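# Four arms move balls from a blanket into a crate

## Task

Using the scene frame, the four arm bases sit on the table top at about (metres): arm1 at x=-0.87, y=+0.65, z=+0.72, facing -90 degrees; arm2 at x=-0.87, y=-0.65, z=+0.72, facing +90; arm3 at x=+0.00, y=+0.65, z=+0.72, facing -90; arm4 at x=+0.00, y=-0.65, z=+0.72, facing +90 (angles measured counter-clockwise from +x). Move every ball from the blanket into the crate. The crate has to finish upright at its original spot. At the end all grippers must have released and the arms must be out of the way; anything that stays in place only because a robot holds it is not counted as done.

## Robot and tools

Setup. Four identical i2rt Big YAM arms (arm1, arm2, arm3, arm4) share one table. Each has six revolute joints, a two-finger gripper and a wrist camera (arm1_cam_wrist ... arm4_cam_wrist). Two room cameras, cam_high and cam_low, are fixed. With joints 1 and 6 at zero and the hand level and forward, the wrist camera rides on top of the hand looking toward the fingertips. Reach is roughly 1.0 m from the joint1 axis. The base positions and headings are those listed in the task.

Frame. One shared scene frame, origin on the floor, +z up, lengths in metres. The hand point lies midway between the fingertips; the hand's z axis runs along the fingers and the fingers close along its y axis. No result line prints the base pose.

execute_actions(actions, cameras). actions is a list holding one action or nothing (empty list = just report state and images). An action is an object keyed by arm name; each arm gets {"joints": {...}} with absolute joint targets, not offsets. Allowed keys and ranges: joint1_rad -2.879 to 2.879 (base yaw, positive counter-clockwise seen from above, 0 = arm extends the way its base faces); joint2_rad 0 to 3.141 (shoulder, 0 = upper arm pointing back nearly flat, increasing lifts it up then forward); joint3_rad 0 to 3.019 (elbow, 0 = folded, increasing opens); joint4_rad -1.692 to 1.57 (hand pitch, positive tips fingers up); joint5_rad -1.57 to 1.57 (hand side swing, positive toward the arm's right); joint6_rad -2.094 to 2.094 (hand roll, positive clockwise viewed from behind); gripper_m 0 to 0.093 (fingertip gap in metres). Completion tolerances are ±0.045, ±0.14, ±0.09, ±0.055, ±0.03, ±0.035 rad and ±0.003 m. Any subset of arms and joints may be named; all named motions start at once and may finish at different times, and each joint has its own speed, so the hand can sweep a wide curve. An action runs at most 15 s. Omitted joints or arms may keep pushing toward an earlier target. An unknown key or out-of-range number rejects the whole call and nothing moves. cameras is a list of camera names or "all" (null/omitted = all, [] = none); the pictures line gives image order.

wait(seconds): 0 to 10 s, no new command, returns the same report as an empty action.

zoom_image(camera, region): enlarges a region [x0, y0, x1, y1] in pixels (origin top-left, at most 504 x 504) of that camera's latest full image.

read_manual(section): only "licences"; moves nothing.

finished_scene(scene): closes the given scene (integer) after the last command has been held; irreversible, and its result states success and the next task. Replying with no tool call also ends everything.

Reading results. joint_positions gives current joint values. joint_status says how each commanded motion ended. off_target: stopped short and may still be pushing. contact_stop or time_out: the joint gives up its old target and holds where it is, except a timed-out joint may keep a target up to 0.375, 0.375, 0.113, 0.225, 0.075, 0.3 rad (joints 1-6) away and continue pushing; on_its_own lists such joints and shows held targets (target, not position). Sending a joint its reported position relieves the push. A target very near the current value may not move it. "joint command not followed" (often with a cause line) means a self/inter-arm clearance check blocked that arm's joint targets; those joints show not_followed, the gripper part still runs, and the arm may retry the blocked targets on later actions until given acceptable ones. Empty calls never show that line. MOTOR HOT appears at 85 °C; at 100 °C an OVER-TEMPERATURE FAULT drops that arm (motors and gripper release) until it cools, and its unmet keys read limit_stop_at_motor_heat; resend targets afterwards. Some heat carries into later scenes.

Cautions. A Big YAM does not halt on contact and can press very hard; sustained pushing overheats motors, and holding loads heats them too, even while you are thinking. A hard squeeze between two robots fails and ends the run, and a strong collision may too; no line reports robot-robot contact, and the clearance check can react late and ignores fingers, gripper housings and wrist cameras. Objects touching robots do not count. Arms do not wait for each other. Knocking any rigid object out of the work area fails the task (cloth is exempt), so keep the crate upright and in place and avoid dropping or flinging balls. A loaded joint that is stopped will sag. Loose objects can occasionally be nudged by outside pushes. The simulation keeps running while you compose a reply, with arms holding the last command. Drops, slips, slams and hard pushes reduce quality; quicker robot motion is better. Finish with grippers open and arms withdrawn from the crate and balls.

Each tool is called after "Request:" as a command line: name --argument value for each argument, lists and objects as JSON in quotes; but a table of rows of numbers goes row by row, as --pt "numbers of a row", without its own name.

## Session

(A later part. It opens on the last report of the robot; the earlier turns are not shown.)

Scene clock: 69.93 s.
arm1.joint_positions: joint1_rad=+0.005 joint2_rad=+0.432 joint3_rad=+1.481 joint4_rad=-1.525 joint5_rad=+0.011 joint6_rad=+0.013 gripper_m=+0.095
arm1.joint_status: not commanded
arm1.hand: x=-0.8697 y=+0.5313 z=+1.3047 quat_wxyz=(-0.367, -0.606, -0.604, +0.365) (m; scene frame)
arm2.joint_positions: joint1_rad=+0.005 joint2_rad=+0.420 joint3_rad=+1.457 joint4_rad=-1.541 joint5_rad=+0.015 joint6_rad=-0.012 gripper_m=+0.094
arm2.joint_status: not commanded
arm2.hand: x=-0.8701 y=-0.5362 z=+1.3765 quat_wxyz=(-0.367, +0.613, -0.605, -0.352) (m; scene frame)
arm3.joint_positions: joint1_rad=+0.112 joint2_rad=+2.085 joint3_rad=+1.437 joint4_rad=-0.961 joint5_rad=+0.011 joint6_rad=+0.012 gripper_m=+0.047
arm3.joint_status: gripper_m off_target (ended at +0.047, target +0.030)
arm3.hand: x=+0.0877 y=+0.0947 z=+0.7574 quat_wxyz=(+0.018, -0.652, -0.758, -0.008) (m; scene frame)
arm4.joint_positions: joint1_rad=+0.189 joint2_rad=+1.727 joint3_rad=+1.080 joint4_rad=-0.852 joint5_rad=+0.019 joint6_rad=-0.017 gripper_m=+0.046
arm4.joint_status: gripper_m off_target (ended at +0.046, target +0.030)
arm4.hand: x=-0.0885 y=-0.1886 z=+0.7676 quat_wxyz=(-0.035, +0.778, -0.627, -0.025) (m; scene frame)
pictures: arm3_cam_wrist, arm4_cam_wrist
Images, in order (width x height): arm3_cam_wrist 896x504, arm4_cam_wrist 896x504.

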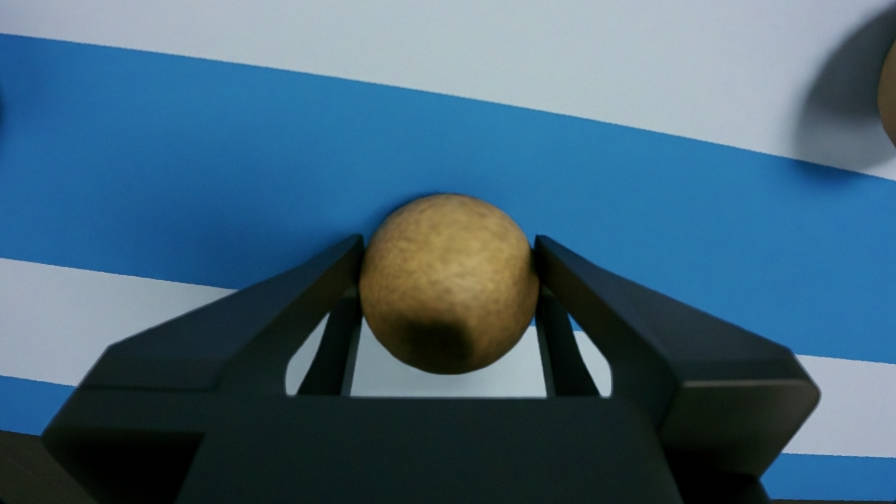

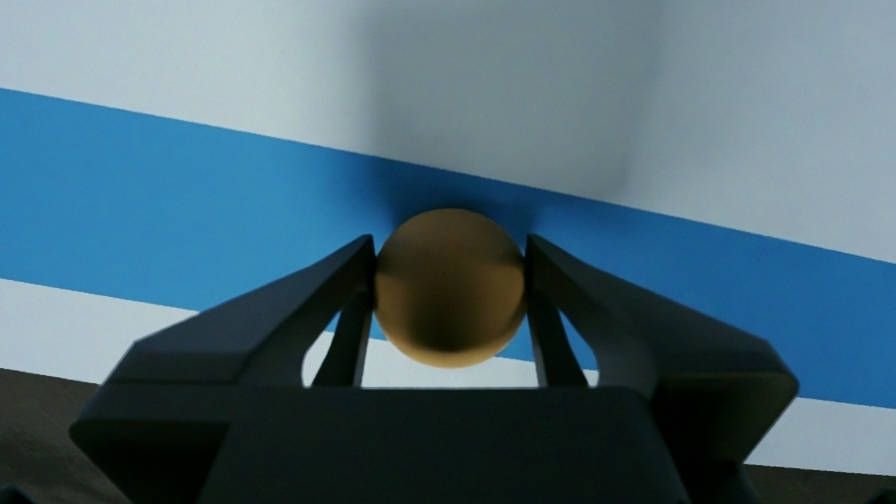

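Request:
execute_actions --actions '[{"arm4":{"joints":{"joint2_rad":1.3,"joint3_rad":1.4,"joint4_rad":-1.2}},"arm3":{"joints":{"joint2_rad":1.3,"joint3_rad":1.4,"joint4_rad":-1.2}}}]' --cameras '[]'

Request:
execute_actions --actions '[{"arm4":{"joints":{"joint1_rad":0.93,"joint2_rad":2.205,"joint3_rad":2.45,"joint4_rad":-0.945}},"arm3":{"joints":{"joint1_rad":-0.85,"joint2_rad":2.166,"joint3_rad":2.3,"joint4_rad":-0.7}}}]' --cameras '[]'

Request:
execute_actions --actions '[{"arm4":{"joints":{"gripper_m":0.093}},"arm3":{"joints":{"gripper_m":0.093}}}]' --cameras '[]'

Request:
execute_actions --actions '[{"arm4":{"joints":{"joint1_rad":-0.645,"joint2_rad":1.5,"joint3_rad":1.6,"joint4_rad":-1.2}},"arm3":{"joints":{"joint1_rad":0.36,"joint2_rad":1.7,"joint3_rad":1.85,"joint4_rad":-1.2}}}]' --cameras '[]'

Request:
execute_actions --actions '[{"arm4":{"joints":{"joint2_rad":1.985,"joint3_rad":1.602,"joint4_rad":-1.188}},"arm3":{"joints":{"joint2_rad":2.206,"joint3_rad":1.87,"joint4_rad":-1.215}}}]' --cameras '["cam_high","arm3_cam_wrist","arm4_cam_wrist"]'

Scene clock: 79.90 s.
arm1.joint_positions: joint1_rad=+0.005 joint2_rad=+0.432 joint3_rad=+1.481 joint4_rad=-1.525 joint5_rad=+0.011 joint6_rad=+0.013 gripper_m=+0.095
arm1.joint_status: not commanded
arm1.hand: x=-0.8697 y=+0.5313 z=+1.3047 quat_wxyz=(-0.367, -0.606, -0.604, +0.365) (m; scene frame)
arm2.joint_positions: joint1_rad=+0.005 joint2_rad=+0.420 joint3_rad=+1.457 joint4_rad=-1.541 joint5_rad=+0.015 joint6_rad=-0.012 gripper_m=+0.094
arm2.joint_status: not commanded
arm2.hand: x=-0.8701 y=-0.5362 z=+1.3765 quat_wxyz=(-0.367, +0.613, -0.605, -0.352) (m; scene frame)
arm3.joint_positions: joint1_rad=+0.112 joint2_rad=+1.300 joint3_rad=+1.385 joint4_rad=-1.191 joint5_rad=+0.011 joint6_rad=+0.012 gripper_m=+0.047
arm3.joint_status: all done
arm3.hand: x=+0.0744 y=+0.1793 z=+1.1332 quat_wxyz=(-0.173, -0.636, -0.737, +0.153) (m; scene frame)
arm4.joint_positions: joint1_rad=+0.189 joint2_rad=+1.299 joint3_rad=+1.384 joint4_rad=-1.191 joint5_rad=+0.019 joint6_rad=-0.017 gripper_m=+0.046
arm4.joint_status: all done
arm4.hand: x=-0.0902 y=-0.1858 z=+1.0755 quat_wxyz=(-0.159, +0.756, -0.611, -0.174) (m; scene frame)
pictures: none
No camera images: the call's "cameras" was empty. Leave "cameras" out to get every camera's image.

Scene clock: 82.17 s.
arm1.joint_positions: joint1_rad=+0.005 joint2_rad=+0.432 joint3_rad=+1.481 joint4_rad=-1.525 joint5_rad=+0.011 joint6_rad=+0.013 gripper_m=+0.095
arm1.joint_status: not commanded
arm1.hand: x=-0.8697 y=+0.5313 z=+1.3047 quat_wxyz=(-0.367, -0.606, -0.604, +0.365) (m; scene frame)
arm2.joint_positions: joint1_rad=+0.005 joint2_rad=+0.420 joint3_rad=+1.457 joint4_rad=-1.541 joint5_rad=+0.015 joint6_rad=-0.012 gripper_m=+0.094
arm2.joint_status: not commanded
arm2.hand: x=-0.8701 y=-0.5362 z=+1.3765 quat_wxyz=(-0.367, +0.613, -0.605, -0.352) (m; scene frame)
arm3.joint_positions: joint1_rad=-0.849 joint2_rad=+2.181 joint3_rad=+2.239 joint4_rad=-0.715 joint5_rad=+0.016 joint6_rad=+0.012 gripper_m=+0.047
arm3.joint_status: all done
arm3.hand: x=-0.6260 y=+0.0455 z=+1.0816 quat_wxyz=(-0.162, -0.835, -0.329, +0.411) (m; scene frame)
arm4.joint_positions: joint1_rad=+0.926 joint2_rad=+2.222 joint3_rad=+2.388 joint4_rad=-0.951 joint5_rad=+0.015 joint6_rad=-0.017 gripper_m=+0.046
arm4.joint_status: all done
arm4.hand: x=-0.6867 y=-0.1415 z=+1.0281 quat_wxyz=(-0.134, +0.879, -0.283, -0.361) (m; scene frame)
pictures: none
No camera images: the call's "cameras" was empty. Leave "cameras" out to get every camera's image.

Scene clock: 82.80 s.
arm1.joint_positions: joint1_rad=+0.005 joint2_rad=+0.432 joint3_rad=+1.481 joint4_rad=-1.525 joint5_rad=+0.011 joint6_rad=+0.013 gripper_m=+0.095
arm1.joint_status: not commanded
arm1.hand: x=-0.8697 y=+0.5313 z=+1.3047 quat_wxyz=(-0.367, -0.606, -0.604, +0.365) (m; scene frame)
arm2.joint_positions: joint1_rad=+0.005 joint2_rad=+0.420 joint3_rad=+1.457 joint4_rad=-1.541 joint5_rad=+0.015 joint6_rad=-0.012 gripper_m=+0.094
arm2.joint_status: not commanded
arm2.hand: x=-0.8701 y=-0.5362 z=+1.3765 quat_wxyz=(-0.367, +0.613, -0.605, -0.352) (m; scene frame)
arm3.joint_positions: joint1_rad=-0.849 joint2_rad=+2.181 joint3_rad=+2.239 joint4_rad=-0.715 joint5_rad=+0.016 joint6_rad=+0.012 gripper_m=+0.093
arm3.joint_status: all done
arm3.hand: x=-0.6260 y=+0.0455 z=+1.0816 quat_wxyz=(-0.162, -0.835, -0.329, +0.411) (m; scene frame)
arm4.joint_positions: joint1_rad=+0.926 joint2_rad=+2.222 joint3_rad=+2.388 joint4_rad=-0.951 joint5_rad=+0.015 joint6_rad=-0.017 gripper_m=+0.093
arm4.joint_status: all done
arm4.hand: x=-0.6867 y=-0.1415 z=+1.0281 quat_wxyz=(-0.134, +0.879, -0.283, -0.361) (m; scene frame)
pictures: none
No camera images: the call's "cameras" was empty. Leave "cameras" out to get every camera's image.

Scene clock: 84.80 s.
arm1.joint_positions: joint1_rad=+0.005 joint2_rad=+0.432 joint3_rad=+1.481 joint4_rad=-1.525 joint5_rad=+0.011 joint6_rad=+0.013 gripper_m=+0.095
arm1.joint_status: not commanded
arm1.hand: x=-0.8697 y=+0.5313 z=+1.3047 quat_wxyz=(-0.367, -0.606, -0.604, +0.365) (m; scene frame)
arm2.joint_positions: joint1_rad=+0.005 joint2_rad=+0.420 joint3_rad=+1.457 joint4_rad=-1.541 joint5_rad=+0.015 joint6_rad=-0.012 gripper_m=+0.094
arm2.joint_status: not commanded
arm2.hand: x=-0.8701 y=-0.5362 z=+1.3765 quat_wxyz=(-0.367, +0.613, -0.605, -0.352) (m; scene frame)
arm3.joint_positions: joint1_rad=+0.366 joint2_rad=+1.698 joint3_rad=+1.850 joint4_rad=-1.191 joint5_rad=+0.011 joint6_rad=+0.012 gripper_m=+0.093
arm3.joint_status: all done
arm3.hand: x=+0.2565 y=+0.0643 z=+1.1504 quat_wxyz=(-0.218, -0.533, -0.804, +0.147) (m; scene frame)
arm4.joint_positions: joint1_rad=-0.651 joint2_rad=+1.498 joint3_rad=+1.604 joint4_rad=-1.193 joint5_rad=+0.016 joint6_rad=-0.024 gripper_m=+0.093
arm4.joint_status: all done
arm4.hand: x=+0.3360 y=-0.2106 z=+1.0857 quat_wxyz=(-0.222, +0.441, -0.863, -0.102) (m; scene frame)
pictures: none
No camera images: the call's "cameras" was empty. Leave "cameras" out to get every camera's image.

Scene clock: 86.50 s.
arm1.joint_positions: joint1_rad=+0.005 joint2_rad=+0.432 joint3_rad=+1.481 joint4_rad=-1.525 joint5_rad=+0.011 joint6_rad=+0.013 gripper_m=+0.095
arm1.joint_status: not commanded
arm1.hand: x=-0.8697 y=+0.5313 z=+1.3047 quat_wxyz=(-0.367, -0.606, -0.604, +0.365) (m; scene frame)
arm2.joint_positions: joint1_rad=+0.005 joint2_rad=+0.420 joint3_rad=+1.457 joint4_rad=-1.541 joint5_rad=+0.015 joint6_rad=-0.012 gripper_m=+0.094
arm2.joint_status: not commanded
arm2.hand: x=-0.8701 y=-0.5362 z=+1.3765 quat_wxyz=(-0.367, +0.613, -0.605, -0.352) (m; scene frame)
arm3.joint_positions: joint1_rad=+0.366 joint2_rad=+2.207 joint3_rad=+1.842 joint4_rad=-1.209 joint5_rad=+0.011 joint6_rad=+0.012 gripper_m=+0.093
arm3.joint_status: all done
arm3.hand: x=+0.2634 y=+0.0476 z=+0.8196 quat_wxyz=(+0.004, -0.551, -0.834, +0.004) (m; scene frame)
arm4.joint_positions: joint1_rad=-0.648 joint2_rad=+2.017 joint3_rad=+1.593 joint4_rad=-1.192 joint5_rad=+0.011 joint6_rad=-0.022 gripper_m=+0.093
arm4.joint_status: all done
arm4.hand: x=+0.3503 y=-0.1836 z=+0.7901 quat_wxyz=(+0.015, +0.459, -0.888, +0.010) (m; scene frame)
pictures: arm3_cam_wrist, arm4_cam_wrist, cam_high
Images, in order (width x height): arm3_cam_wrist 896x504, arm4_cam_wrist 896x504, cam_high 896x504.

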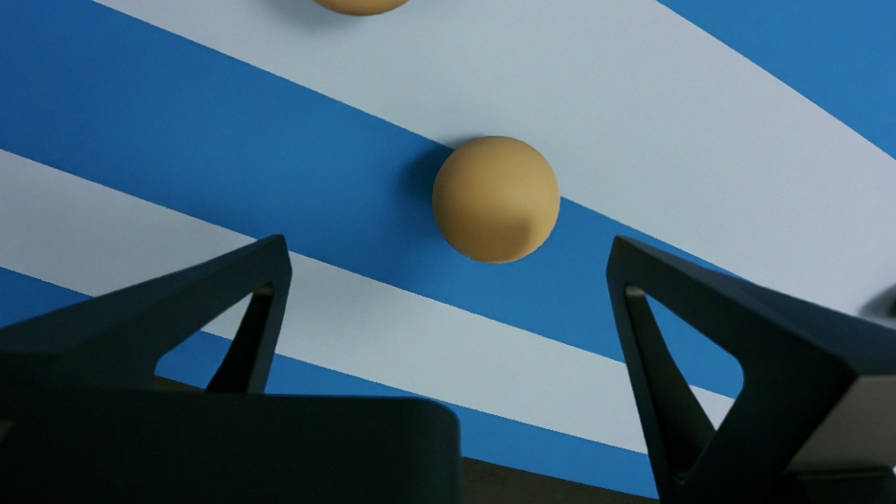

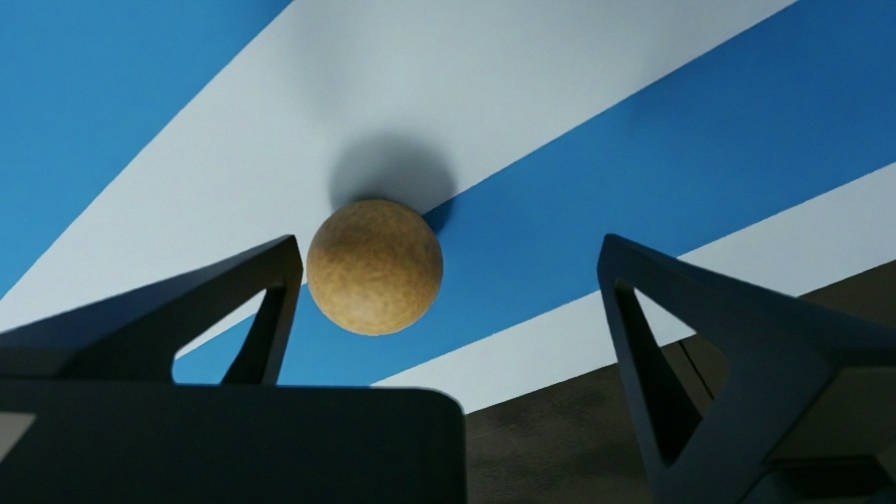

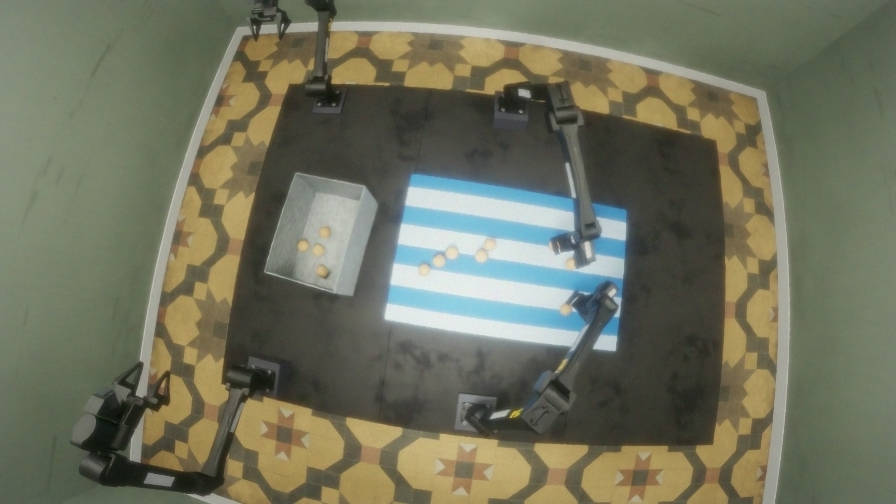

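Request:
execute_actions --actions '[{"arm4":{"joints":{"joint1_rad":-0.6,"joint4_rad":-1.3}},"arm3":{"joints":{"joint1_rad":0.335,"joint2_rad":2.29,"joint3_rad":1.82,"joint4_rad":-1.15}}}]' --cameras '[]'

Request:
execute_actions --actions '[{"arm4":{"joints":{"joint2_rad":2.05,"joint3_rad":1.542,"joint4_rad":-1.19}}}]' --cameras '["arm3_cam_wrist","arm4_cam_wrist"]'

Scene clock: 91.40 s.
arm1.joint_positions: joint1_rad=+0.005 joint2_rad=+0.432 joint3_rad=+1.481 joint4_rad=-1.525 joint5_rad=+0.011 joint6_rad=+0.013 gripper_m=+0.095
arm1.joint_status: not commanded
arm1.hand: x=-0.8697 y=+0.5313 z=+1.3047 quat_wxyz=(-0.367, -0.606, -0.604, +0.365) (m; scene frame)
arm2.joint_positions: joint1_rad=+0.005 joint2_rad=+0.420 joint3_rad=+1.457 joint4_rad=-1.541 joint5_rad=+0.015 joint6_rad=-0.012 gripper_m=+0.094
arm2.joint_status: not commanded
arm2.hand: x=-0.8701 y=-0.5362 z=+1.3765 quat_wxyz=(-0.367, +0.613, -0.605, -0.352) (m; scene frame)
arm3.joint_positions: joint1_rad=+0.333 joint2_rad=+2.302 joint3_rad=+1.813 joint4_rad=-1.161 joint5_rad=+0.011 joint6_rad=+0.012 gripper_m=+0.093
arm3.joint_status: all done
arm3.hand: x=+0.2378 y=+0.0526 z=+0.7492 quat_wxyz=(+0.036, -0.564, -0.825, -0.017) (m; scene frame)
arm4.joint_positions: joint1_rad=-0.595 joint2_rad=+2.017 joint3_rad=+1.593 joint4_rad=-1.291 joint5_rad=+0.012 joint6_rad=-0.022 gripper_m=+0.093
arm4.joint_status: all done
arm4.hand: x=+0.3119 y=-0.1859 z=+0.7923 quat_wxyz=(+0.057, +0.482, -0.874, +0.034) (m; scene frame)
pictures: none
No camera images: the call's "cameras" was empty. Leave "cameras" out to get every camera's image.

Scene clock: 92.20 s.
arm1.joint_positions: joint1_rad=+0.005 joint2_rad=+0.432 joint3_rad=+1.481 joint4_rad=-1.525 joint5_rad=+0.011 joint6_rad=+0.013 gripper_m=+0.095
arm1.joint_status: not commanded
arm1.hand: x=-0.8697 y=+0.5313 z=+1.3047 quat_wxyz=(-0.367, -0.606, -0.604, +0.365) (m; scene frame)
arm2.joint_positions: joint1_rad=+0.005 joint2_rad=+0.420 joint3_rad=+1.457 joint4_rad=-1.541 joint5_rad=+0.015 joint6_rad=-0.012 gripper_m=+0.094
arm2.joint_status: not commanded
arm2.hand: x=-0.8701 y=-0.5362 z=+1.3765 quat_wxyz=(-0.367, +0.613, -0.605, -0.352) (m; scene frame)
arm3.joint_positions: joint1_rad=+0.333 joint2_rad=+2.302 joint3_rad=+1.813 joint4_rad=-1.161 joint5_rad=+0.011 joint6_rad=+0.012 gripper_m=+0.093
arm3.joint_status: not commanded
arm3.hand: x=+0.2378 y=+0.0526 z=+0.7492 quat_wxyz=(+0.036, -0.564, -0.825, -0.017) (m; scene frame)
arm4.joint_positions: joint1_rad=-0.595 joint2_rad=+2.027 joint3_rad=+1.551 joint4_rad=-1.200 joint5_rad=+0.012 joint6_rad=-0.022 gripper_m=+0.093
arm4.joint_status: all done
arm4.hand: x=+0.3141 y=-0.1824 z=+0.7709 quat_wxyz=(+0.040, +0.482, -0.875, +0.025) (m; scene frame)
pictures: arm3_cam_wrist, arm4_cam_wrist
Images, in order (width x height): arm3_cam_wrist 896x504, arm4_cam_wrist 896x504.

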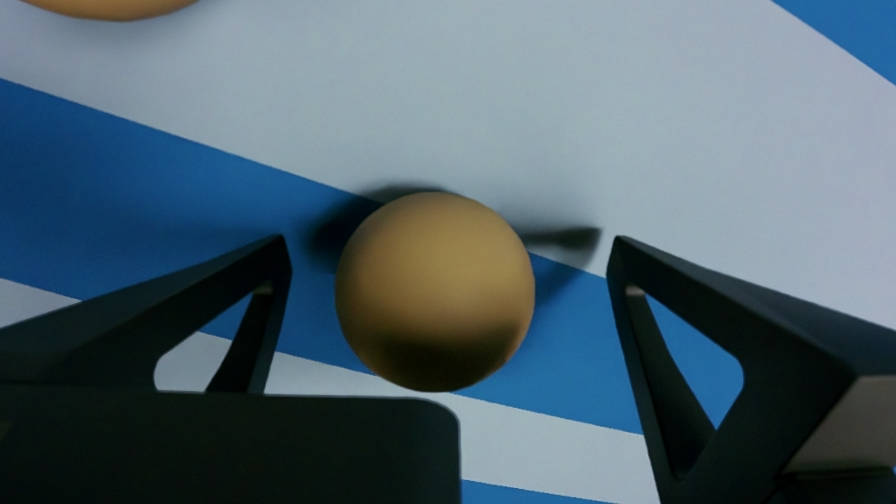

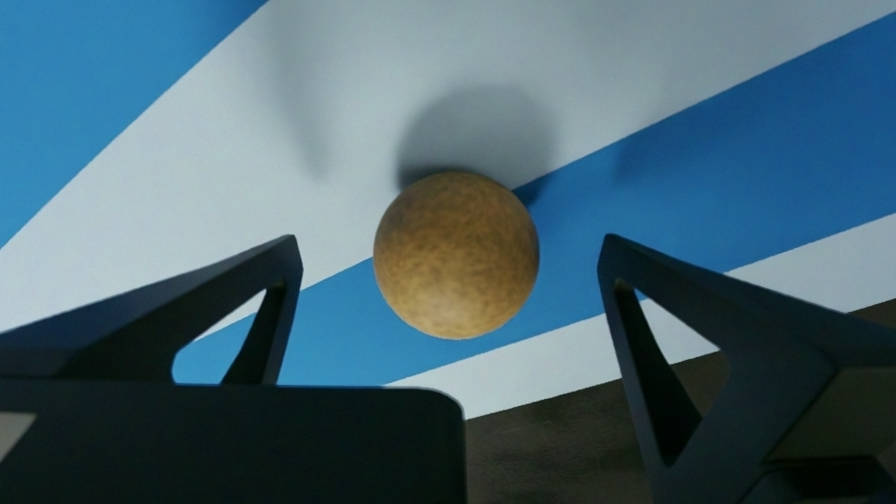

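Request:
execute_actions --actions '[{"arm4":{"joints":{"joint2_rad":2.09}}}]' --cameras '[]'

Request:
execute_actions --actions '[{"arm4":{"joints":{"gripper_m":0.03}},"arm3":{"joints":{"gripper_m":0.03}}}]' --cameras '[]'

Request:
execute_actions --actions '[{"arm4":{"joints":{"joint2_rad":1.3,"joint3_rad":1.4,"joint4_rad":-1.2}},"arm3":{"joints":{"joint2_rad":1.3,"joint3_rad":1.4,"joint4_rad":-1.2}}}]' --cameras '[]'

Request:
execute_actions --actions '[{"arm4":{"joints":{"joint1_rad":0.93,"joint2_rad":2.205,"joint3_rad":2.45,"joint4_rad":-0.945}},"arm3":{"joints":{"joint1_rad":-0.85,"joint2_rad":2.166,"joint3_rad":2.3,"joint4_rad":-0.7}}}]' --cameras '[]'

Request:
execute_actions --actions '[{"arm4":{"joints":{"gripper_m":0.093}},"arm3":{"joints":{"gripper_m":0.093}}}]' --cameras '[]'

Request:
execute_actions --actions '[{"arm4":{"joints":{"joint1_rad":0.464,"joint2_rad":1.5,"joint3_rad":1.69,"joint4_rad":-1.2}},"arm3":{"joints":{"joint1_rad":0.405,"joint2_rad":1.7,"joint3_rad":1.9,"joint4_rad":-1.0}}}]' --cameras '[]'

Request:
execute_actions --actions '[{"arm4":{"joints":{"joint2_rad":2.02,"joint3_rad":1.694,"joint4_rad":-1.223}},"arm3":{"joints":{"joint2_rad":2.248,"joint3_rad":1.916,"joint4_rad":-0.938}}}]' --cameras '["cam_high","arm3_cam_wrist","arm4_cam_wrist"]'

Scene clock: 103.13 s.
arm1.joint_positions: joint1_rad=+0.005 joint2_rad=+0.432 joint3_rad=+1.481 joint4_rad=-1.525 joint5_rad=+0.011 joint6_rad=+0.013 gripper_m=+0.095
arm1.joint_status: not commanded
arm1.hand: x=-0.8697 y=+0.5313 z=+1.3047 quat_wxyz=(-0.367, -0.606, -0.604, +0.365) (m; scene frame)
arm2.joint_positions: joint1_rad=+0.005 joint2_rad=+0.420 joint3_rad=+1.457 joint4_rad=-1.541 joint5_rad=+0.015 joint6_rad=-0.012 gripper_m=+0.094
arm2.joint_status: not commanded
arm2.hand: x=-0.8701 y=-0.5362 z=+1.3765 quat_wxyz=(-0.367, +0.613, -0.605, -0.352) (m; scene frame)
arm3.joint_positions: joint1_rad=+0.333 joint2_rad=+2.302 joint3_rad=+1.813 joint4_rad=-1.161 joint5_rad=+0.011 joint6_rad=+0.012 gripper_m=+0.093
arm3.joint_status: not commanded
arm3.hand: x=+0.2378 y=+0.0526 z=+0.7492 quat_wxyz=(+0.036, -0.564, -0.825, -0.017) (m; scene frame)
arm4.joint_positions: joint1_rad=-0.595 joint2_rad=+2.070 joint3_rad=+1.551 joint4_rad=-1.199 joint5_rad=+0.013 joint6_rad=-0.022 gripper_m=+0.093
arm4.joint_status: all done
arm4.hand: x=+0.3114 y=-0.1865 z=+0.7474 quat_wxyz=(+0.059, +0.482, -0.874, +0.035) (m; scene frame)
pictures: none
No camera images: the call's "cameras" was empty. Leave "cameras" out to get every camera's image.

Scene clock: 103.77 s.
arm1.joint_positions: joint1_rad=+0.005 joint2_rad=+0.432 joint3_rad=+1.481 joint4_rad=-1.525 joint5_rad=+0.011 joint6_rad=+0.013 gripper_m=+0.095
arm1.joint_status: not commanded
arm1.hand: x=-0.8697 y=+0.5313 z=+1.3047 quat_wxyz=(-0.367, -0.606, -0.604, +0.365) (m; scene frame)
arm2.joint_positions: joint1_rad=+0.005 joint2_rad=+0.420 joint3_rad=+1.457 joint4_rad=-1.541 joint5_rad=+0.015 joint6_rad=-0.012 gripper_m=+0.094
arm2.joint_status: not commanded
arm2.hand: x=-0.8701 y=-0.5362 z=+1.3765 quat_wxyz=(-0.367, +0.613, -0.605, -0.352) (m; scene frame)
arm3.joint_positions: joint1_rad=+0.333 joint2_rad=+2.302 joint3_rad=+1.813 joint4_rad=-1.161 joint5_rad=+0.012 joint6_rad=+0.012 gripper_m=+0.047
arm3.joint_status: gripper_m off_target (ended at +0.047, target +0.030)
arm3.hand: x=+0.2377 y=+0.0526 z=+0.7492 quat_wxyz=(+0.036, -0.564, -0.825, -0.017) (m; scene frame)
arm4.joint_positions: joint1_rad=-0.595 joint2_rad=+2.070 joint3_rad=+1.551 joint4_rad=-1.199 joint5_rad=+0.015 joint6_rad=-0.022 gripper_m=+0.045
arm4.joint_status: gripper_m off_target (ended at +0.045, target +0.030)
arm4.hand: x=+0.3118 y=-0.1868 z=+0.7474 quat_wxyz=(+0.059, +0.482, -0.874, +0.036) (m; scene frame)
pictures: none
No camera images: the call's "cameras" was empty. Leave "cameras" out to get every camera's image.

Scene clock: 105.50 s.
arm1.joint_positions: joint1_rad=+0.005 joint2_rad=+0.432 joint3_rad=+1.481 joint4_rad=-1.525 joint5_rad=+0.011 joint6_rad=+0.013 gripper_m=+0.095
arm1.joint_status: not commanded
arm1.hand: x=-0.8697 y=+0.5313 z=+1.3047 quat_wxyz=(-0.367, -0.606, -0.604, +0.365) (m; scene frame)
arm2.joint_positions: joint1_rad=+0.005 joint2_rad=+0.420 joint3_rad=+1.457 joint4_rad=-1.541 joint5_rad=+0.015 joint6_rad=-0.012 gripper_m=+0.094
arm2.joint_status: not commanded
arm2.hand: x=-0.8701 y=-0.5362 z=+1.3765 quat_wxyz=(-0.367, +0.613, -0.605, -0.352) (m; scene frame)
arm3.joint_positions: joint1_rad=+0.333 joint2_rad=+1.299 joint3_rad=+1.399 joint4_rad=-1.192 joint5_rad=+0.012 joint6_rad=+0.012 gripper_m=+0.047
arm3.joint_status: all done
arm3.hand: x=+0.1768 y=+0.2051 z=+1.1404 quat_wxyz=(-0.194, -0.550, -0.801, +0.137) (m; scene frame)
arm4.joint_positions: joint1_rad=-0.595 joint2_rad=+1.290 joint3_rad=+1.386 joint4_rad=-1.199 joint5_rad=+0.015 joint6_rad=-0.022 gripper_m=+0.045
arm4.joint_status: all done
arm4.hand: x=+0.2642 y=-0.2613 z=+1.0791 quat_wxyz=(-0.212, +0.466, -0.852, -0.105) (m; scene frame)
pictures: none
No camera images: the call's "cameras" was empty. Leave "cameras" out to get every camera's image.

Scene clock: 108.93 s.
arm1.joint_positions: joint1_rad=+0.005 joint2_rad=+0.432 joint3_rad=+1.481 joint4_rad=-1.525 joint5_rad=+0.011 joint6_rad=+0.013 gripper_m=+0.095
arm1.joint_status: not commanded
arm1.hand: x=-0.8697 y=+0.5313 z=+1.3047 quat_wxyz=(-0.367, -0.606, -0.604, +0.365) (m; scene frame)
arm2.joint_positions: joint1_rad=+0.005 joint2_rad=+0.420 joint3_rad=+1.457 joint4_rad=-1.541 joint5_rad=+0.015 joint6_rad=-0.012 gripper_m=+0.094
arm2.joint_status: not commanded
arm2.hand: x=-0.8701 y=-0.5362 z=+1.3765 quat_wxyz=(-0.367, +0.613, -0.605, -0.352) (m; scene frame)
arm3.joint_positions: joint1_rad=-0.849 joint2_rad=+2.179 joint3_rad=+2.241 joint4_rad=-0.713 joint5_rad=+0.016 joint6_rad=+0.012 gripper_m=+0.047
arm3.joint_status: all done
arm3.hand: x=-0.6264 y=+0.0456 z=+1.0849 quat_wxyz=(-0.163, -0.833, -0.329, +0.413) (m; scene frame)
arm4.joint_positions: joint1_rad=+0.928 joint2_rad=+2.214 joint3_rad=+2.372 joint4_rad=-0.955 joint5_rad=+0.014 joint6_rad=-0.022 gripper_m=+0.045
arm4.joint_status: all done
arm4.hand: x=-0.6850 y=-0.1453 z=+1.0256 quat_wxyz=(-0.133, +0.882, -0.280, -0.356) (m; scene frame)
pictures: none
joint command not followed: on one or more control steps a check withheld the commanded joint targets of the arm4 arm, and it was not sent them on those steps.
cause: the commanded joint targets would bring a part of the robot too close to another arm (this arm's wrist (the part past joint 4) and the other arm's wrist (the part past joint 5)); next, command targets that bring no part of the robot closer to that arm.
No camera images: the call's "cameras" was empty. Leave "cameras" out to get every camera's image.

Scene clock: 109.57 s.
arm1.joint_positions: joint1_rad=+0.005 joint2_rad=+0.432 joint3_rad=+1.481 joint4_rad=-1.525 joint5_rad=+0.011 joint6_rad=+0.013 gripper_m=+0.095
arm1.joint_status: not commanded
arm1.hand: x=-0.8697 y=+0.5313 z=+1.3047 quat_wxyz=(-0.367, -0.606, -0.604, +0.365) (m; scene frame)
arm2.joint_positions: joint1_rad=+0.005 joint2_rad=+0.420 joint3_rad=+1.457 joint4_rad=-1.541 joint5_rad=+0.015 joint6_rad=-0.012 gripper_m=+0.094
arm2.joint_status: not commanded
arm2.hand: x=-0.8701 y=-0.5362 z=+1.3765 quat_wxyz=(-0.367, +0.613, -0.605, -0.352) (m; scene frame)
arm3.joint_positions: joint1_rad=-0.849 joint2_rad=+2.179 joint3_rad=+2.241 joint4_rad=-0.713 joint5_rad=+0.016 joint6_rad=+0.012 gripper_m=+0.093
arm3.joint_status: all done
arm3.hand: x=-0.6264 y=+0.0456 z=+1.0849 quat_wxyz=(-0.163, -0.833, -0.329, +0.413) (m; scene frame)
arm4.joint_positions: joint1_rad=+0.928 joint2_rad=+2.214 joint3_rad=+2.372 joint4_rad=-0.955 joint5_rad=+0.014 joint6_rad=-0.022 gripper_m=+0.093
arm4.joint_status: all done
arm4.hand: x=-0.6850 y=-0.1453 z=+1.0256 quat_wxyz=(-0.133, +0.882, -0.280, -0.356) (m; scene frame)
pictures: none
No camera images: the call's "cameras" was empty. Leave "cameras" out to get every camera's image.

Scene clock: 111.40 s.
arm1.joint_positions: joint1_rad=+0.005 joint2_rad=+0.432 joint3_rad=+1.481 joint4_rad=-1.525 joint5_rad=+0.011 joint6_rad=+0.013 gripper_m=+0.095
arm1.joint_status: not commanded
arm1.hand: x=-0.8697 y=+0.5313 z=+1.3047 quat_wxyz=(-0.367, -0.606, -0.604, +0.365) (m; scene frame)
arm2.joint_positions: joint1_rad=+0.005 joint2_rad=+0.420 joint3_rad=+1.457 joint4_rad=-1.541 joint5_rad=+0.015 joint6_rad=-0.012 gripper_m=+0.094
arm2.joint_status: not commanded
arm2.hand: x=-0.8701 y=-0.5362 z=+1.3765 quat_wxyz=(-0.367, +0.613, -0.605, -0.352) (m; scene frame)
arm3.joint_positions: joint1_rad=+0.411 joint2_rad=+1.698 joint3_rad=+1.899 joint4_rad=-0.991 joint5_rad=+0.012 joint6_rad=+0.012 gripper_m=+0.093
arm3.joint_status: all done
arm3.hand: x=+0.3022 y=+0.0359 z=+1.2059 quat_wxyz=(-0.321, -0.494, -0.782, +0.204) (m; scene frame)
arm4.joint_positions: joint1_rad=+0.469 joint2_rad=+1.489 joint3_rad=+1.698 joint4_rad=-1.191 joint5_rad=+0.017 joint6_rad=-0.021 gripper_m=+0.093
arm4.joint_status: all done
arm4.hand: x=-0.2583 y=-0.1473 z=+1.1375 quat_wxyz=(-0.165, +0.820, -0.490, -0.244) (m; scene frame)
pictures: none
No camera images: the call's "cameras" was empty. Leave "cameras" out to get every camera's image.

Scene clock: 113.07 s.
arm1.joint_positions: joint1_rad=+0.005 joint2_rad=+0.432 joint3_rad=+1.481 joint4_rad=-1.525 joint5_rad=+0.011 joint6_rad=+0.013 gripper_m=+0.095
arm1.joint_status: not commanded
arm1.hand: x=-0.8697 y=+0.5313 z=+1.3047 quat_wxyz=(-0.367, -0.606, -0.604, +0.365) (m; scene frame)
arm2.joint_positions: joint1_rad=+0.005 joint2_rad=+0.420 joint3_rad=+1.457 joint4_rad=-1.541 joint5_rad=+0.015 joint6_rad=-0.012 gripper_m=+0.094
arm2.joint_status: not commanded
arm2.hand: x=-0.8701 y=-0.5362 z=+1.3765 quat_wxyz=(-0.367, +0.613, -0.605, -0.352) (m; scene frame)
arm3.joint_positions: joint1_rad=+0.411 joint2_rad=+2.246 joint3_rad=+1.883 joint4_rad=-0.945 joint5_rad=+0.012 joint6_rad=+0.012 gripper_m=+0.093
arm3.joint_status: all done
arm3.hand: x=+0.3231 y=-0.0074 z=+0.8176 quat_wxyz=(-0.108, -0.528, -0.839, +0.074) (m; scene frame)
arm4.joint_positions: joint1_rad=+0.469 joint2_rad=+2.050 joint3_rad=+1.679 joint4_rad=-1.217 joint5_rad=+0.017 joint6_rad=-0.021 gripper_m=+0.093
arm4.joint_status: all done
arm4.hand: x=-0.2761 y=-0.1084 z=+0.8007 quat_wxyz=(-0.008, +0.859, -0.511, +0.010) (m; scene frame)
pictures: arm3_cam_wrist, arm4_cam_wrist, cam_high
Images, in order (width x height): arm3_cam_wrist 896x504, arm4_cam_wrist 896x504, cam_high 896x504.

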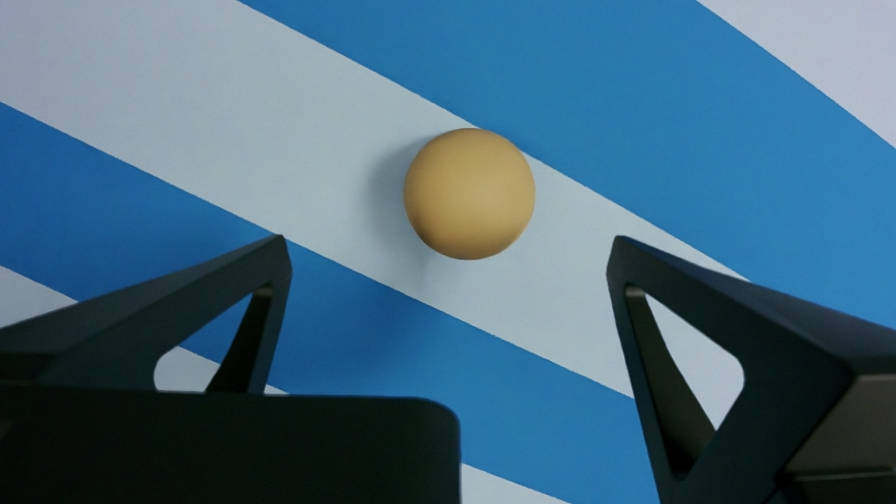

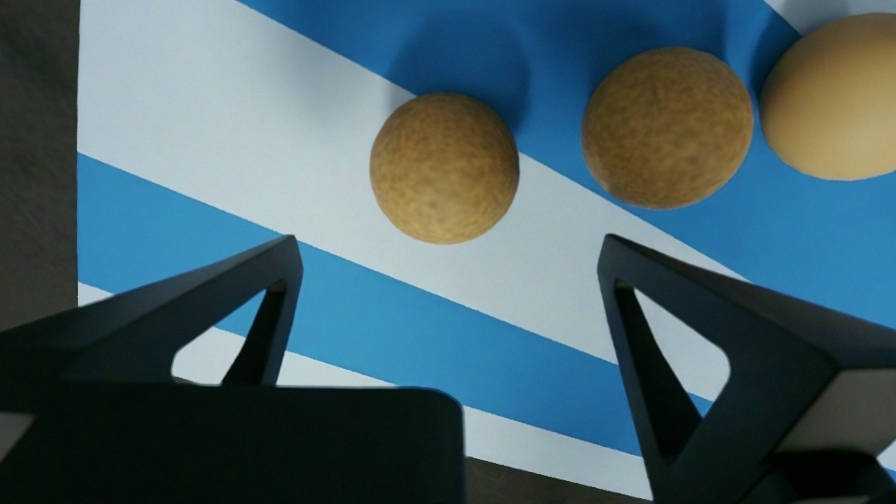

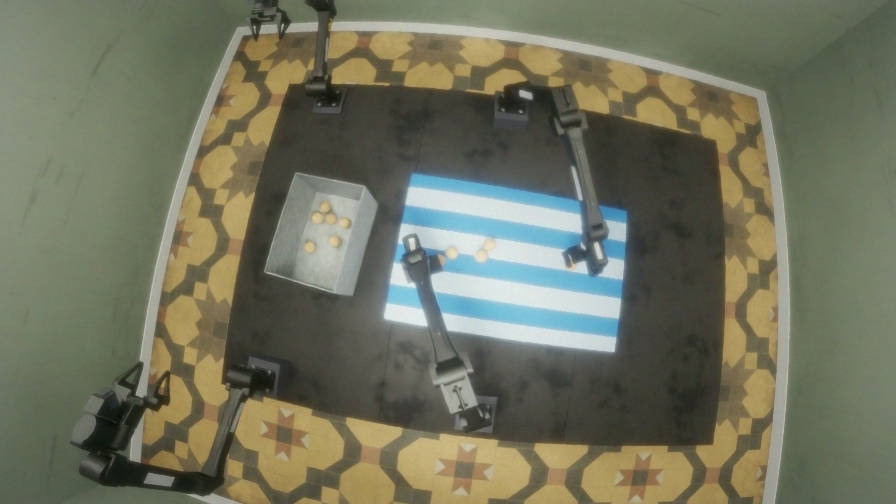

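Request:
execute_actions --actions '[{"arm4":{"joints":{"joint6_rad":1.45}},"arm3":{"joints":{"joint1_rad":0.395,"joint2_rad":2.34,"joint4_rad":-0.87}}}]' --cameras '[]'

Request:
execute_actions --actions '[{"arm4":{"joints":{"joint2_rad":2.15,"joint4_rad":-1.13}}}]' --cameras '["arm3_cam_wrist","arm4_cam_wrist"]'

Scene clock: 118.97 s.
arm1.joint_positions: joint1_rad=+0.005 joint2_rad=+0.432 joint3_rad=+1.481 joint4_rad=-1.525 joint5_rad=+0.011 joint6_rad=+0.013 gripper_m=+0.095
arm1.joint_status: not commanded
arm1.hand: x=-0.8697 y=+0.5313 z=+1.3047 quat_wxyz=(-0.367, -0.606, -0.604, +0.365) (m; scene frame)
arm2.joint_positions: joint1_rad=+0.005 joint2_rad=+0.420 joint3_rad=+1.457 joint4_rad=-1.541 joint5_rad=+0.015 joint6_rad=-0.012 gripper_m=+0.094
arm2.joint_status: not commanded
arm2.hand: x=-0.8701 y=-0.5362 z=+1.3765 quat_wxyz=(-0.367, +0.613, -0.605, -0.352) (m; scene frame)
arm3.joint_positions: joint1_rad=+0.399 joint2_rad=+2.350 joint3_rad=+1.883 joint4_rad=-0.882 joint5_rad=+0.012 joint6_rad=+0.012 gripper_m=+0.093
arm3.joint_status: all done
arm3.hand: x=+0.3149 y=-0.0104 z=+0.7476 quat_wxyz=(-0.091, -0.534, -0.838, +0.064) (m; scene frame)
arm4.joint_positions: joint1_rad=+0.469 joint2_rad=+2.050 joint3_rad=+1.679 joint4_rad=-1.217 joint5_rad=+0.017 joint6_rad=+1.440 gripper_m=+0.093
arm4.joint_status: all done
arm4.hand: x=-0.2761 y=-0.1084 z=+0.8007 quat_wxyz=(-0.012, +0.299, -0.954, +0.002) (m; scene frame)
pictures: none
No camera images: the call's "cameras" was empty. Leave "cameras" out to get every camera's image.

Scene clock: 120.03 s.
arm1.joint_positions: joint1_rad=+0.005 joint2_rad=+0.432 joint3_rad=+1.481 joint4_rad=-1.525 joint5_rad=+0.011 joint6_rad=+0.013 gripper_m=+0.095
arm1.joint_status: not commanded
arm1.hand: x=-0.8697 y=+0.5313 z=+1.3047 quat_wxyz=(-0.367, -0.606, -0.604, +0.365) (m; scene frame)
arm2.joint_positions: joint1_rad=+0.005 joint2_rad=+0.420 joint3_rad=+1.457 joint4_rad=-1.541 joint5_rad=+0.015 joint6_rad=-0.012 gripper_m=+0.094
arm2.joint_status: not commanded
arm2.hand: x=-0.8701 y=-0.5362 z=+1.3765 quat_wxyz=(-0.367, +0.613, -0.605, -0.352) (m; scene frame)
arm3.joint_positions: joint1_rad=+0.399 joint2_rad=+2.350 joint3_rad=+1.883 joint4_rad=-0.882 joint5_rad=+0.012 joint6_rad=+0.012 gripper_m=+0.093
arm3.joint_status: not commanded
arm3.hand: x=+0.3149 y=-0.0104 z=+0.7476 quat_wxyz=(-0.091, -0.534, -0.838, +0.064) (m; scene frame)
arm4.joint_positions: joint1_rad=+0.469 joint2_rad=+2.132 joint3_rad=+1.679 joint4_rad=-1.137 joint5_rad=+0.017 joint6_rad=+1.442 gripper_m=+0.093
arm4.joint_status: all done
arm4.hand: x=-0.2813 y=-0.0978 z=+0.7517 quat_wxyz=(-0.012, +0.298, -0.954, +0.003) (m; scene frame)
pictures: arm3_cam_wrist, arm4_cam_wrist
Images, in order (width x height): arm3_cam_wrist 896x504, arm4_cam_wrist 896x504.

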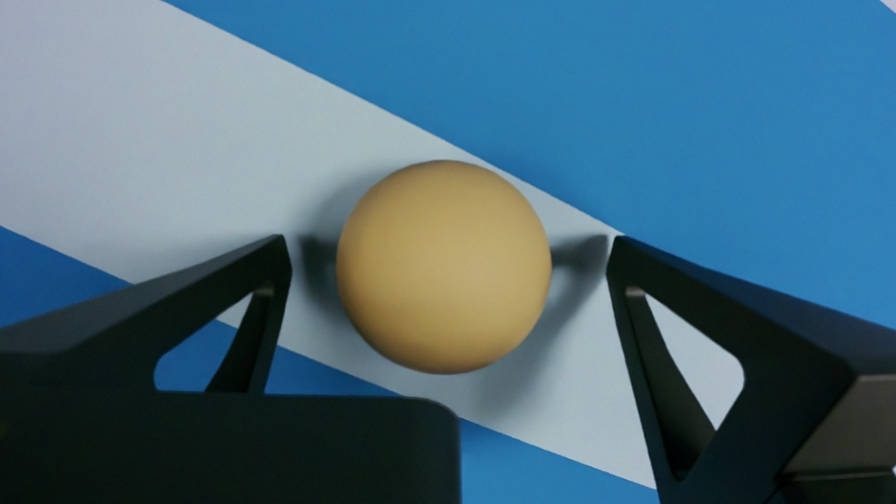

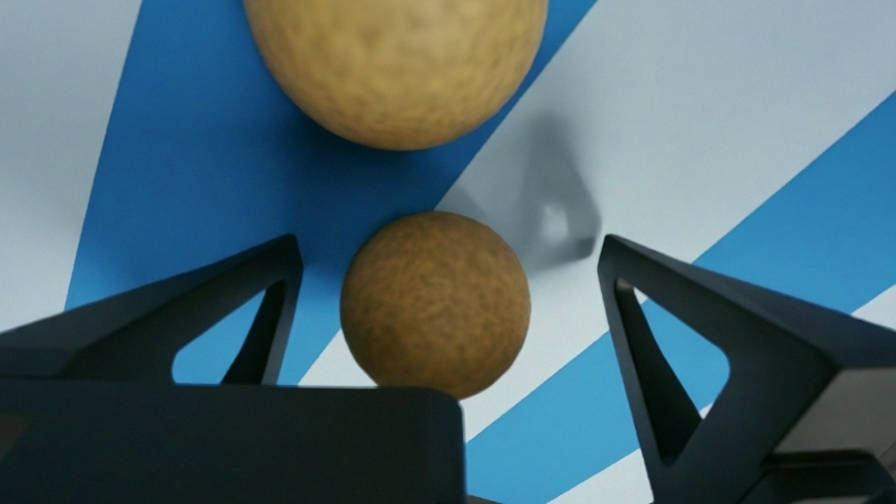

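Request:
execute_actions --actions '[{"arm4":{"joints":{"gripper_m":0.03}},"arm3":{"joints":{"gripper_m":0.03}}}]' --cameras '[]'

Request:
execute_actions --actions '[{"arm4":{"joints":{"joint2_rad":1.3,"joint3_rad":1.4,"joint4_rad":-1.2}},"arm3":{"joints":{"joint1_rad":-0.4,"joint2_rad":1.3,"joint3_rad":1.4,"joint4_rad":-1.2}}}]' --cameras '[]'

Request:
execute_actions --actions '[{"arm4":{"joints":{"joint1_rad":0.93,"joint2_rad":2.205,"joint3_rad":2.45,"joint4_rad":-0.945}},"arm3":{"joints":{"joint1_rad":-0.85,"joint2_rad":2.166,"joint3_rad":2.3,"joint4_rad":-0.7}}}]' --cameras '[]'

Request:
execute_actions --actions '[{"arm4":{"joints":{"gripper_m":0.093}},"arm3":{"joints":{"gripper_m":0.093}}}]' --cameras '[]'

Request:
execute_actions --actions '[{"arm4":{"joints":{"joint1_rad":0.373,"joint2_rad":1.6,"joint3_rad":1.81,"joint4_rad":-1.25}},"arm3":{"joints":{"joint1_rad":-0.08,"joint2_rad":1.6,"joint3_rad":1.76,"joint4_rad":-1.16}}}]' --cameras '[]'

Request:
execute_actions --actions '[{"arm4":{"joints":{"joint2_rad":2.08,"joint3_rad":1.815,"joint4_rad":-1.266}},"arm3":{"joints":{"joint2_rad":2.14,"joint3_rad":1.76,"joint4_rad":-1.165}}}]' --cameras '["cam_high","arm3_cam_wrist","arm4_cam_wrist"]'

Scene clock: 137.60 s.
arm1.joint_positions: joint1_rad=+0.005 joint2_rad=+0.432 joint3_rad=+1.481 joint4_rad=-1.525 joint5_rad=+0.011 joint6_rad=+0.013 gripper_m=+0.095
arm1.joint_status: not commanded
arm1.hand: x=-0.8697 y=+0.5313 z=+1.3047 quat_wxyz=(-0.367, -0.606, -0.604, +0.365) (m; scene frame)
arm2.joint_positions: joint1_rad=+0.005 joint2_rad=+0.420 joint3_rad=+1.457 joint4_rad=-1.541 joint5_rad=+0.015 joint6_rad=-0.012 gripper_m=+0.094
arm2.joint_status: not commanded
arm2.hand: x=-0.8701 y=-0.5362 z=+1.3765 quat_wxyz=(-0.367, +0.613, -0.605, -0.352) (m; scene frame)
arm3.joint_positions: joint1_rad=+0.399 joint2_rad=+2.350 joint3_rad=+1.883 joint4_rad=-0.882 joint5_rad=+0.013 joint6_rad=+0.012 gripper_m=+0.047
arm3.joint_status: gripper_m off_target (ended at +0.047, target +0.030)
arm3.hand: x=+0.3148 y=-0.0104 z=+0.7476 quat_wxyz=(-0.091, -0.535, -0.838, +0.064) (m; scene frame)
arm4.joint_positions: joint1_rad=+0.469 joint2_rad=+2.132 joint3_rad=+1.679 joint4_rad=-1.137 joint5_rad=+0.017 joint6_rad=+1.442 gripper_m=+0.045
arm4.joint_status: gripper_m off_target (ended at +0.045, target +0.030)
arm4.hand: x=-0.2813 y=-0.0978 z=+0.7517 quat_wxyz=(-0.012, +0.298, -0.954, +0.003) (m; scene frame)
pictures: none
No camera images: the call's "cameras" was empty. Leave "cameras" out to get every camera's image.

Scene clock: 139.40 s.
arm1.joint_positions: joint1_rad=+0.005 joint2_rad=+0.432 joint3_rad=+1.481 joint4_rad=-1.525 joint5_rad=+0.011 joint6_rad=+0.013 gripper_m=+0.095
arm1.joint_status: not commanded
arm1.hand: x=-0.8697 y=+0.5313 z=+1.3047 quat_wxyz=(-0.367, -0.606, -0.604, +0.365) (m; scene frame)
arm2.joint_positions: joint1_rad=+0.005 joint2_rad=+0.420 joint3_rad=+1.457 joint4_rad=-1.541 joint5_rad=+0.015 joint6_rad=-0.012 gripper_m=+0.094
arm2.joint_status: not commanded
arm2.hand: x=-0.8701 y=-0.5362 z=+1.3765 quat_wxyz=(-0.367, +0.613, -0.605, -0.352) (m; scene frame)
arm3.joint_positions: joint1_rad=-0.406 joint2_rad=+1.301 joint3_rad=+1.398 joint4_rad=-1.190 joint5_rad=+0.018 joint6_rad=+0.012 gripper_m=+0.047
arm3.joint_status: all done
arm3.hand: x=-0.1703 y=+0.2020 z=+1.1398 quat_wxyz=(-0.129, -0.802, -0.548, +0.199) (m; scene frame)
arm4.joint_positions: joint1_rad=+0.469 joint2_rad=+1.288 joint3_rad=+1.396 joint4_rad=-1.194 joint5_rad=+0.017 joint6_rad=+1.442 gripper_m=+0.045
arm4.joint_status: all done
arm4.hand: x=-0.2157 y=-0.2294 z=+1.0851 quat_wxyz=(+0.031, +0.288, -0.926, -0.243) (m; scene frame)
pictures: none
No camera images: the call's "cameras" was empty. Leave "cameras" out to get every camera's image.

Scene clock: 141.20 s.
arm1.joint_positions: joint1_rad=+0.005 joint2_rad=+0.432 joint3_rad=+1.481 joint4_rad=-1.525 joint5_rad=+0.011 joint6_rad=+0.013 gripper_m=+0.095
arm1.joint_status: not commanded
arm1.hand: x=-0.8697 y=+0.5313 z=+1.3047 quat_wxyz=(-0.367, -0.606, -0.604, +0.365) (m; scene frame)
arm2.joint_positions: joint1_rad=+0.005 joint2_rad=+0.420 joint3_rad=+1.457 joint4_rad=-1.541 joint5_rad=+0.015 joint6_rad=-0.012 gripper_m=+0.094
arm2.joint_status: not commanded
arm2.hand: x=-0.8701 y=-0.5362 z=+1.3765 quat_wxyz=(-0.367, +0.613, -0.605, -0.352) (m; scene frame)
arm3.joint_positions: joint1_rad=-0.845 joint2_rad=+2.184 joint3_rad=+2.238 joint4_rad=-0.719 joint5_rad=+0.014 joint6_rad=+0.012 gripper_m=+0.047
arm3.joint_status: all done
arm3.hand: x=-0.6237 y=+0.0437 z=+1.0777 quat_wxyz=(-0.162, -0.836, -0.332, +0.407) (m; scene frame)
arm4.joint_positions: joint1_rad=+0.925 joint2_rad=+2.217 joint3_rad=+2.386 joint4_rad=-0.954 joint5_rad=+0.016 joint6_rad=+1.443 gripper_m=+0.045
arm4.joint_status: all done
arm4.hand: x=-0.6847 y=-0.1411 z=+1.0307 quat_wxyz=(+0.140, +0.466, -0.797, -0.359) (m; scene frame)
pictures: none
No camera images: the call's "cameras" was empty. Leave "cameras" out to get every camera's image.

Scene clock: 141.83 s.
arm1.joint_positions: joint1_rad=+0.005 joint2_rad=+0.432 joint3_rad=+1.481 joint4_rad=-1.525 joint5_rad=+0.011 joint6_rad=+0.013 gripper_m=+0.095
arm1.joint_status: not commanded
arm1.hand: x=-0.8697 y=+0.5313 z=+1.3047 quat_wxyz=(-0.367, -0.606, -0.604, +0.365) (m; scene frame)
arm2.joint_positions: joint1_rad=+0.005 joint2_rad=+0.420 joint3_rad=+1.457 joint4_rad=-1.541 joint5_rad=+0.015 joint6_rad=-0.012 gripper_m=+0.094
arm2.joint_status: not commanded
arm2.hand: x=-0.8701 y=-0.5362 z=+1.3765 quat_wxyz=(-0.367, +0.613, -0.605, -0.352) (m; scene frame)
arm3.joint_positions: joint1_rad=-0.845 joint2_rad=+2.184 joint3_rad=+2.238 joint4_rad=-0.719 joint5_rad=+0.014 joint6_rad=+0.012 gripper_m=+0.093
arm3.joint_status: all done
arm3.hand: x=-0.6237 y=+0.0437 z=+1.0777 quat_wxyz=(-0.162, -0.836, -0.332, +0.407) (m; scene frame)
arm4.joint_positions: joint1_rad=+0.925 joint2_rad=+2.217 joint3_rad=+2.386 joint4_rad=-0.954 joint5_rad=+0.016 joint6_rad=+1.443 gripper_m=+0.093
arm4.joint_status: all done
arm4.hand: x=-0.6847 y=-0.1411 z=+1.0307 quat_wxyz=(+0.140, +0.466, -0.797, -0.359) (m; scene frame)
pictures: none
No camera images: the call's "cameras" was empty. Leave "cameras" out to get every camera's image.

Scene clock: 143.53 s.
arm1.joint_positions: joint1_rad=+0.005 joint2_rad=+0.432 joint3_rad=+1.481 joint4_rad=-1.525 joint5_rad=+0.011 joint6_rad=+0.013 gripper_m=+0.095
arm1.joint_status: not commanded
arm1.hand: x=-0.8697 y=+0.5313 z=+1.3047 quat_wxyz=(-0.367, -0.606, -0.604, +0.365) (m; scene frame)
arm2.joint_positions: joint1_rad=+0.005 joint2_rad=+0.420 joint3_rad=+1.457 joint4_rad=-1.541 joint5_rad=+0.015 joint6_rad=-0.012 gripper_m=+0.094
arm2.joint_status: not commanded
arm2.hand: x=-0.8701 y=-0.5362 z=+1.3765 quat_wxyz=(-0.367, +0.613, -0.605, -0.352) (m; scene frame)
arm3.joint_positions: joint1_rad=-0.077 joint2_rad=+1.595 joint3_rad=+1.760 joint4_rad=-1.150 joint5_rad=+0.011 joint6_rad=+0.012 gripper_m=+0.093
arm3.joint_status: all done
arm3.hand: x=-0.0190 y=+0.0389 z=+1.1725 quat_wxyz=(-0.199, -0.691, -0.662, +0.210) (m; scene frame)
arm4.joint_positions: joint1_rad=+0.378 joint2_rad=+1.582 joint3_rad=+1.820 joint4_rad=-1.242 joint5_rad=+0.017 joint6_rad=+1.443 gripper_m=+0.093
arm4.joint_status: all done
arm4.hand: x=-0.2222 y=-0.0998 z=+1.1408 quat_wxyz=(+0.026, +0.242, -0.928, -0.283) (m; scene frame)
pictures: none
No camera images: the call's "cameras" was empty. Leave "cameras" out to get every camera's image.

Scene clock: 145.23 s.
arm1.joint_positions: joint1_rad=+0.005 joint2_rad=+0.432 joint3_rad=+1.481 joint4_rad=-1.525 joint5_rad=+0.011 joint6_rad=+0.013 gripper_m=+0.095
arm1.joint_status: not commanded
arm1.hand: x=-0.8697 y=+0.5313 z=+1.3047 quat_wxyz=(-0.367, -0.606, -0.604, +0.365) (m; scene frame)
arm2.joint_positions: joint1_rad=+0.005 joint2_rad=+0.420 joint3_rad=+1.457 joint4_rad=-1.541 joint5_rad=+0.015 joint6_rad=-0.012 gripper_m=+0.094
arm2.joint_status: not commanded
arm2.hand: x=-0.8701 y=-0.5362 z=+1.3765 quat_wxyz=(-0.367, +0.613, -0.605, -0.352) (m; scene frame)
arm3.joint_positions: joint1_rad=-0.077 joint2_rad=+2.143 joint3_rad=+1.733 joint4_rad=-1.159 joint5_rad=+0.011 joint6_rad=+0.012 gripper_m=+0.093
arm3.joint_status: all done
arm3.hand: x=-0.0200 y=+0.0155 z=+0.8212 quat_wxyz=(+0.003, -0.721, -0.693, +0.005) (m; scene frame)
arm4.joint_positions: joint1_rad=+0.378 joint2_rad=+2.109 joint3_rad=+1.798 joint4_rad=-1.260 joint5_rad=+0.017 joint6_rad=+1.443 gripper_m=+0.093
arm4.joint_status: all done
arm4.hand: x=-0.2370 y=-0.0585 z=+0.8081 quat_wxyz=(-0.011, +0.254, -0.967, -0.006) (m; scene frame)
pictures: arm3_cam_wrist, arm4_cam_wrist, cam_high
Images, in order (width x height): arm3_cam_wrist 896x504, arm4_cam_wrist 896x504, cam_high 896x504.

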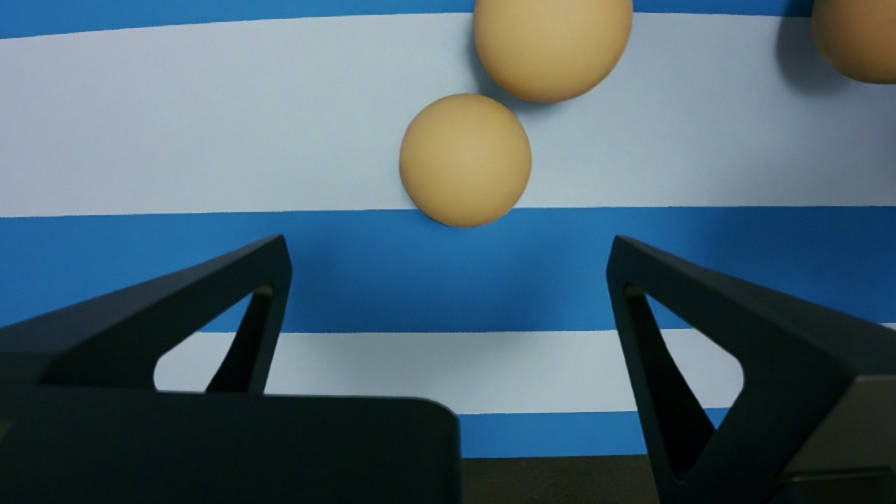

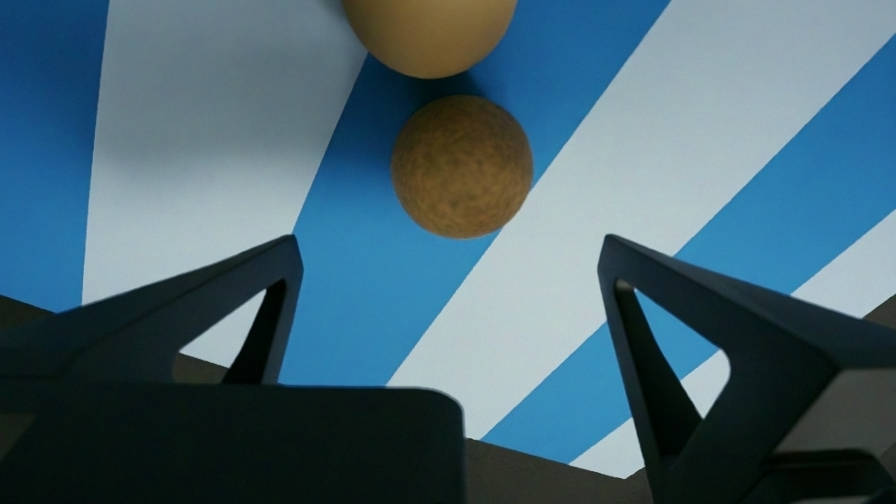

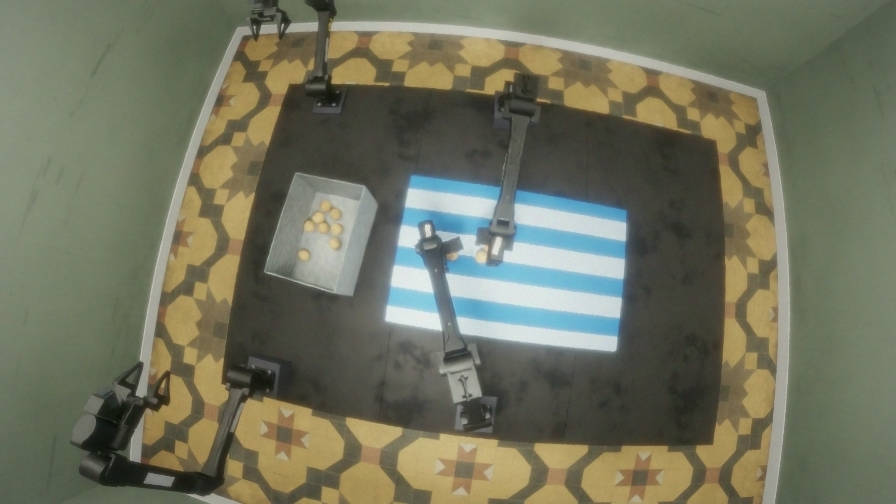

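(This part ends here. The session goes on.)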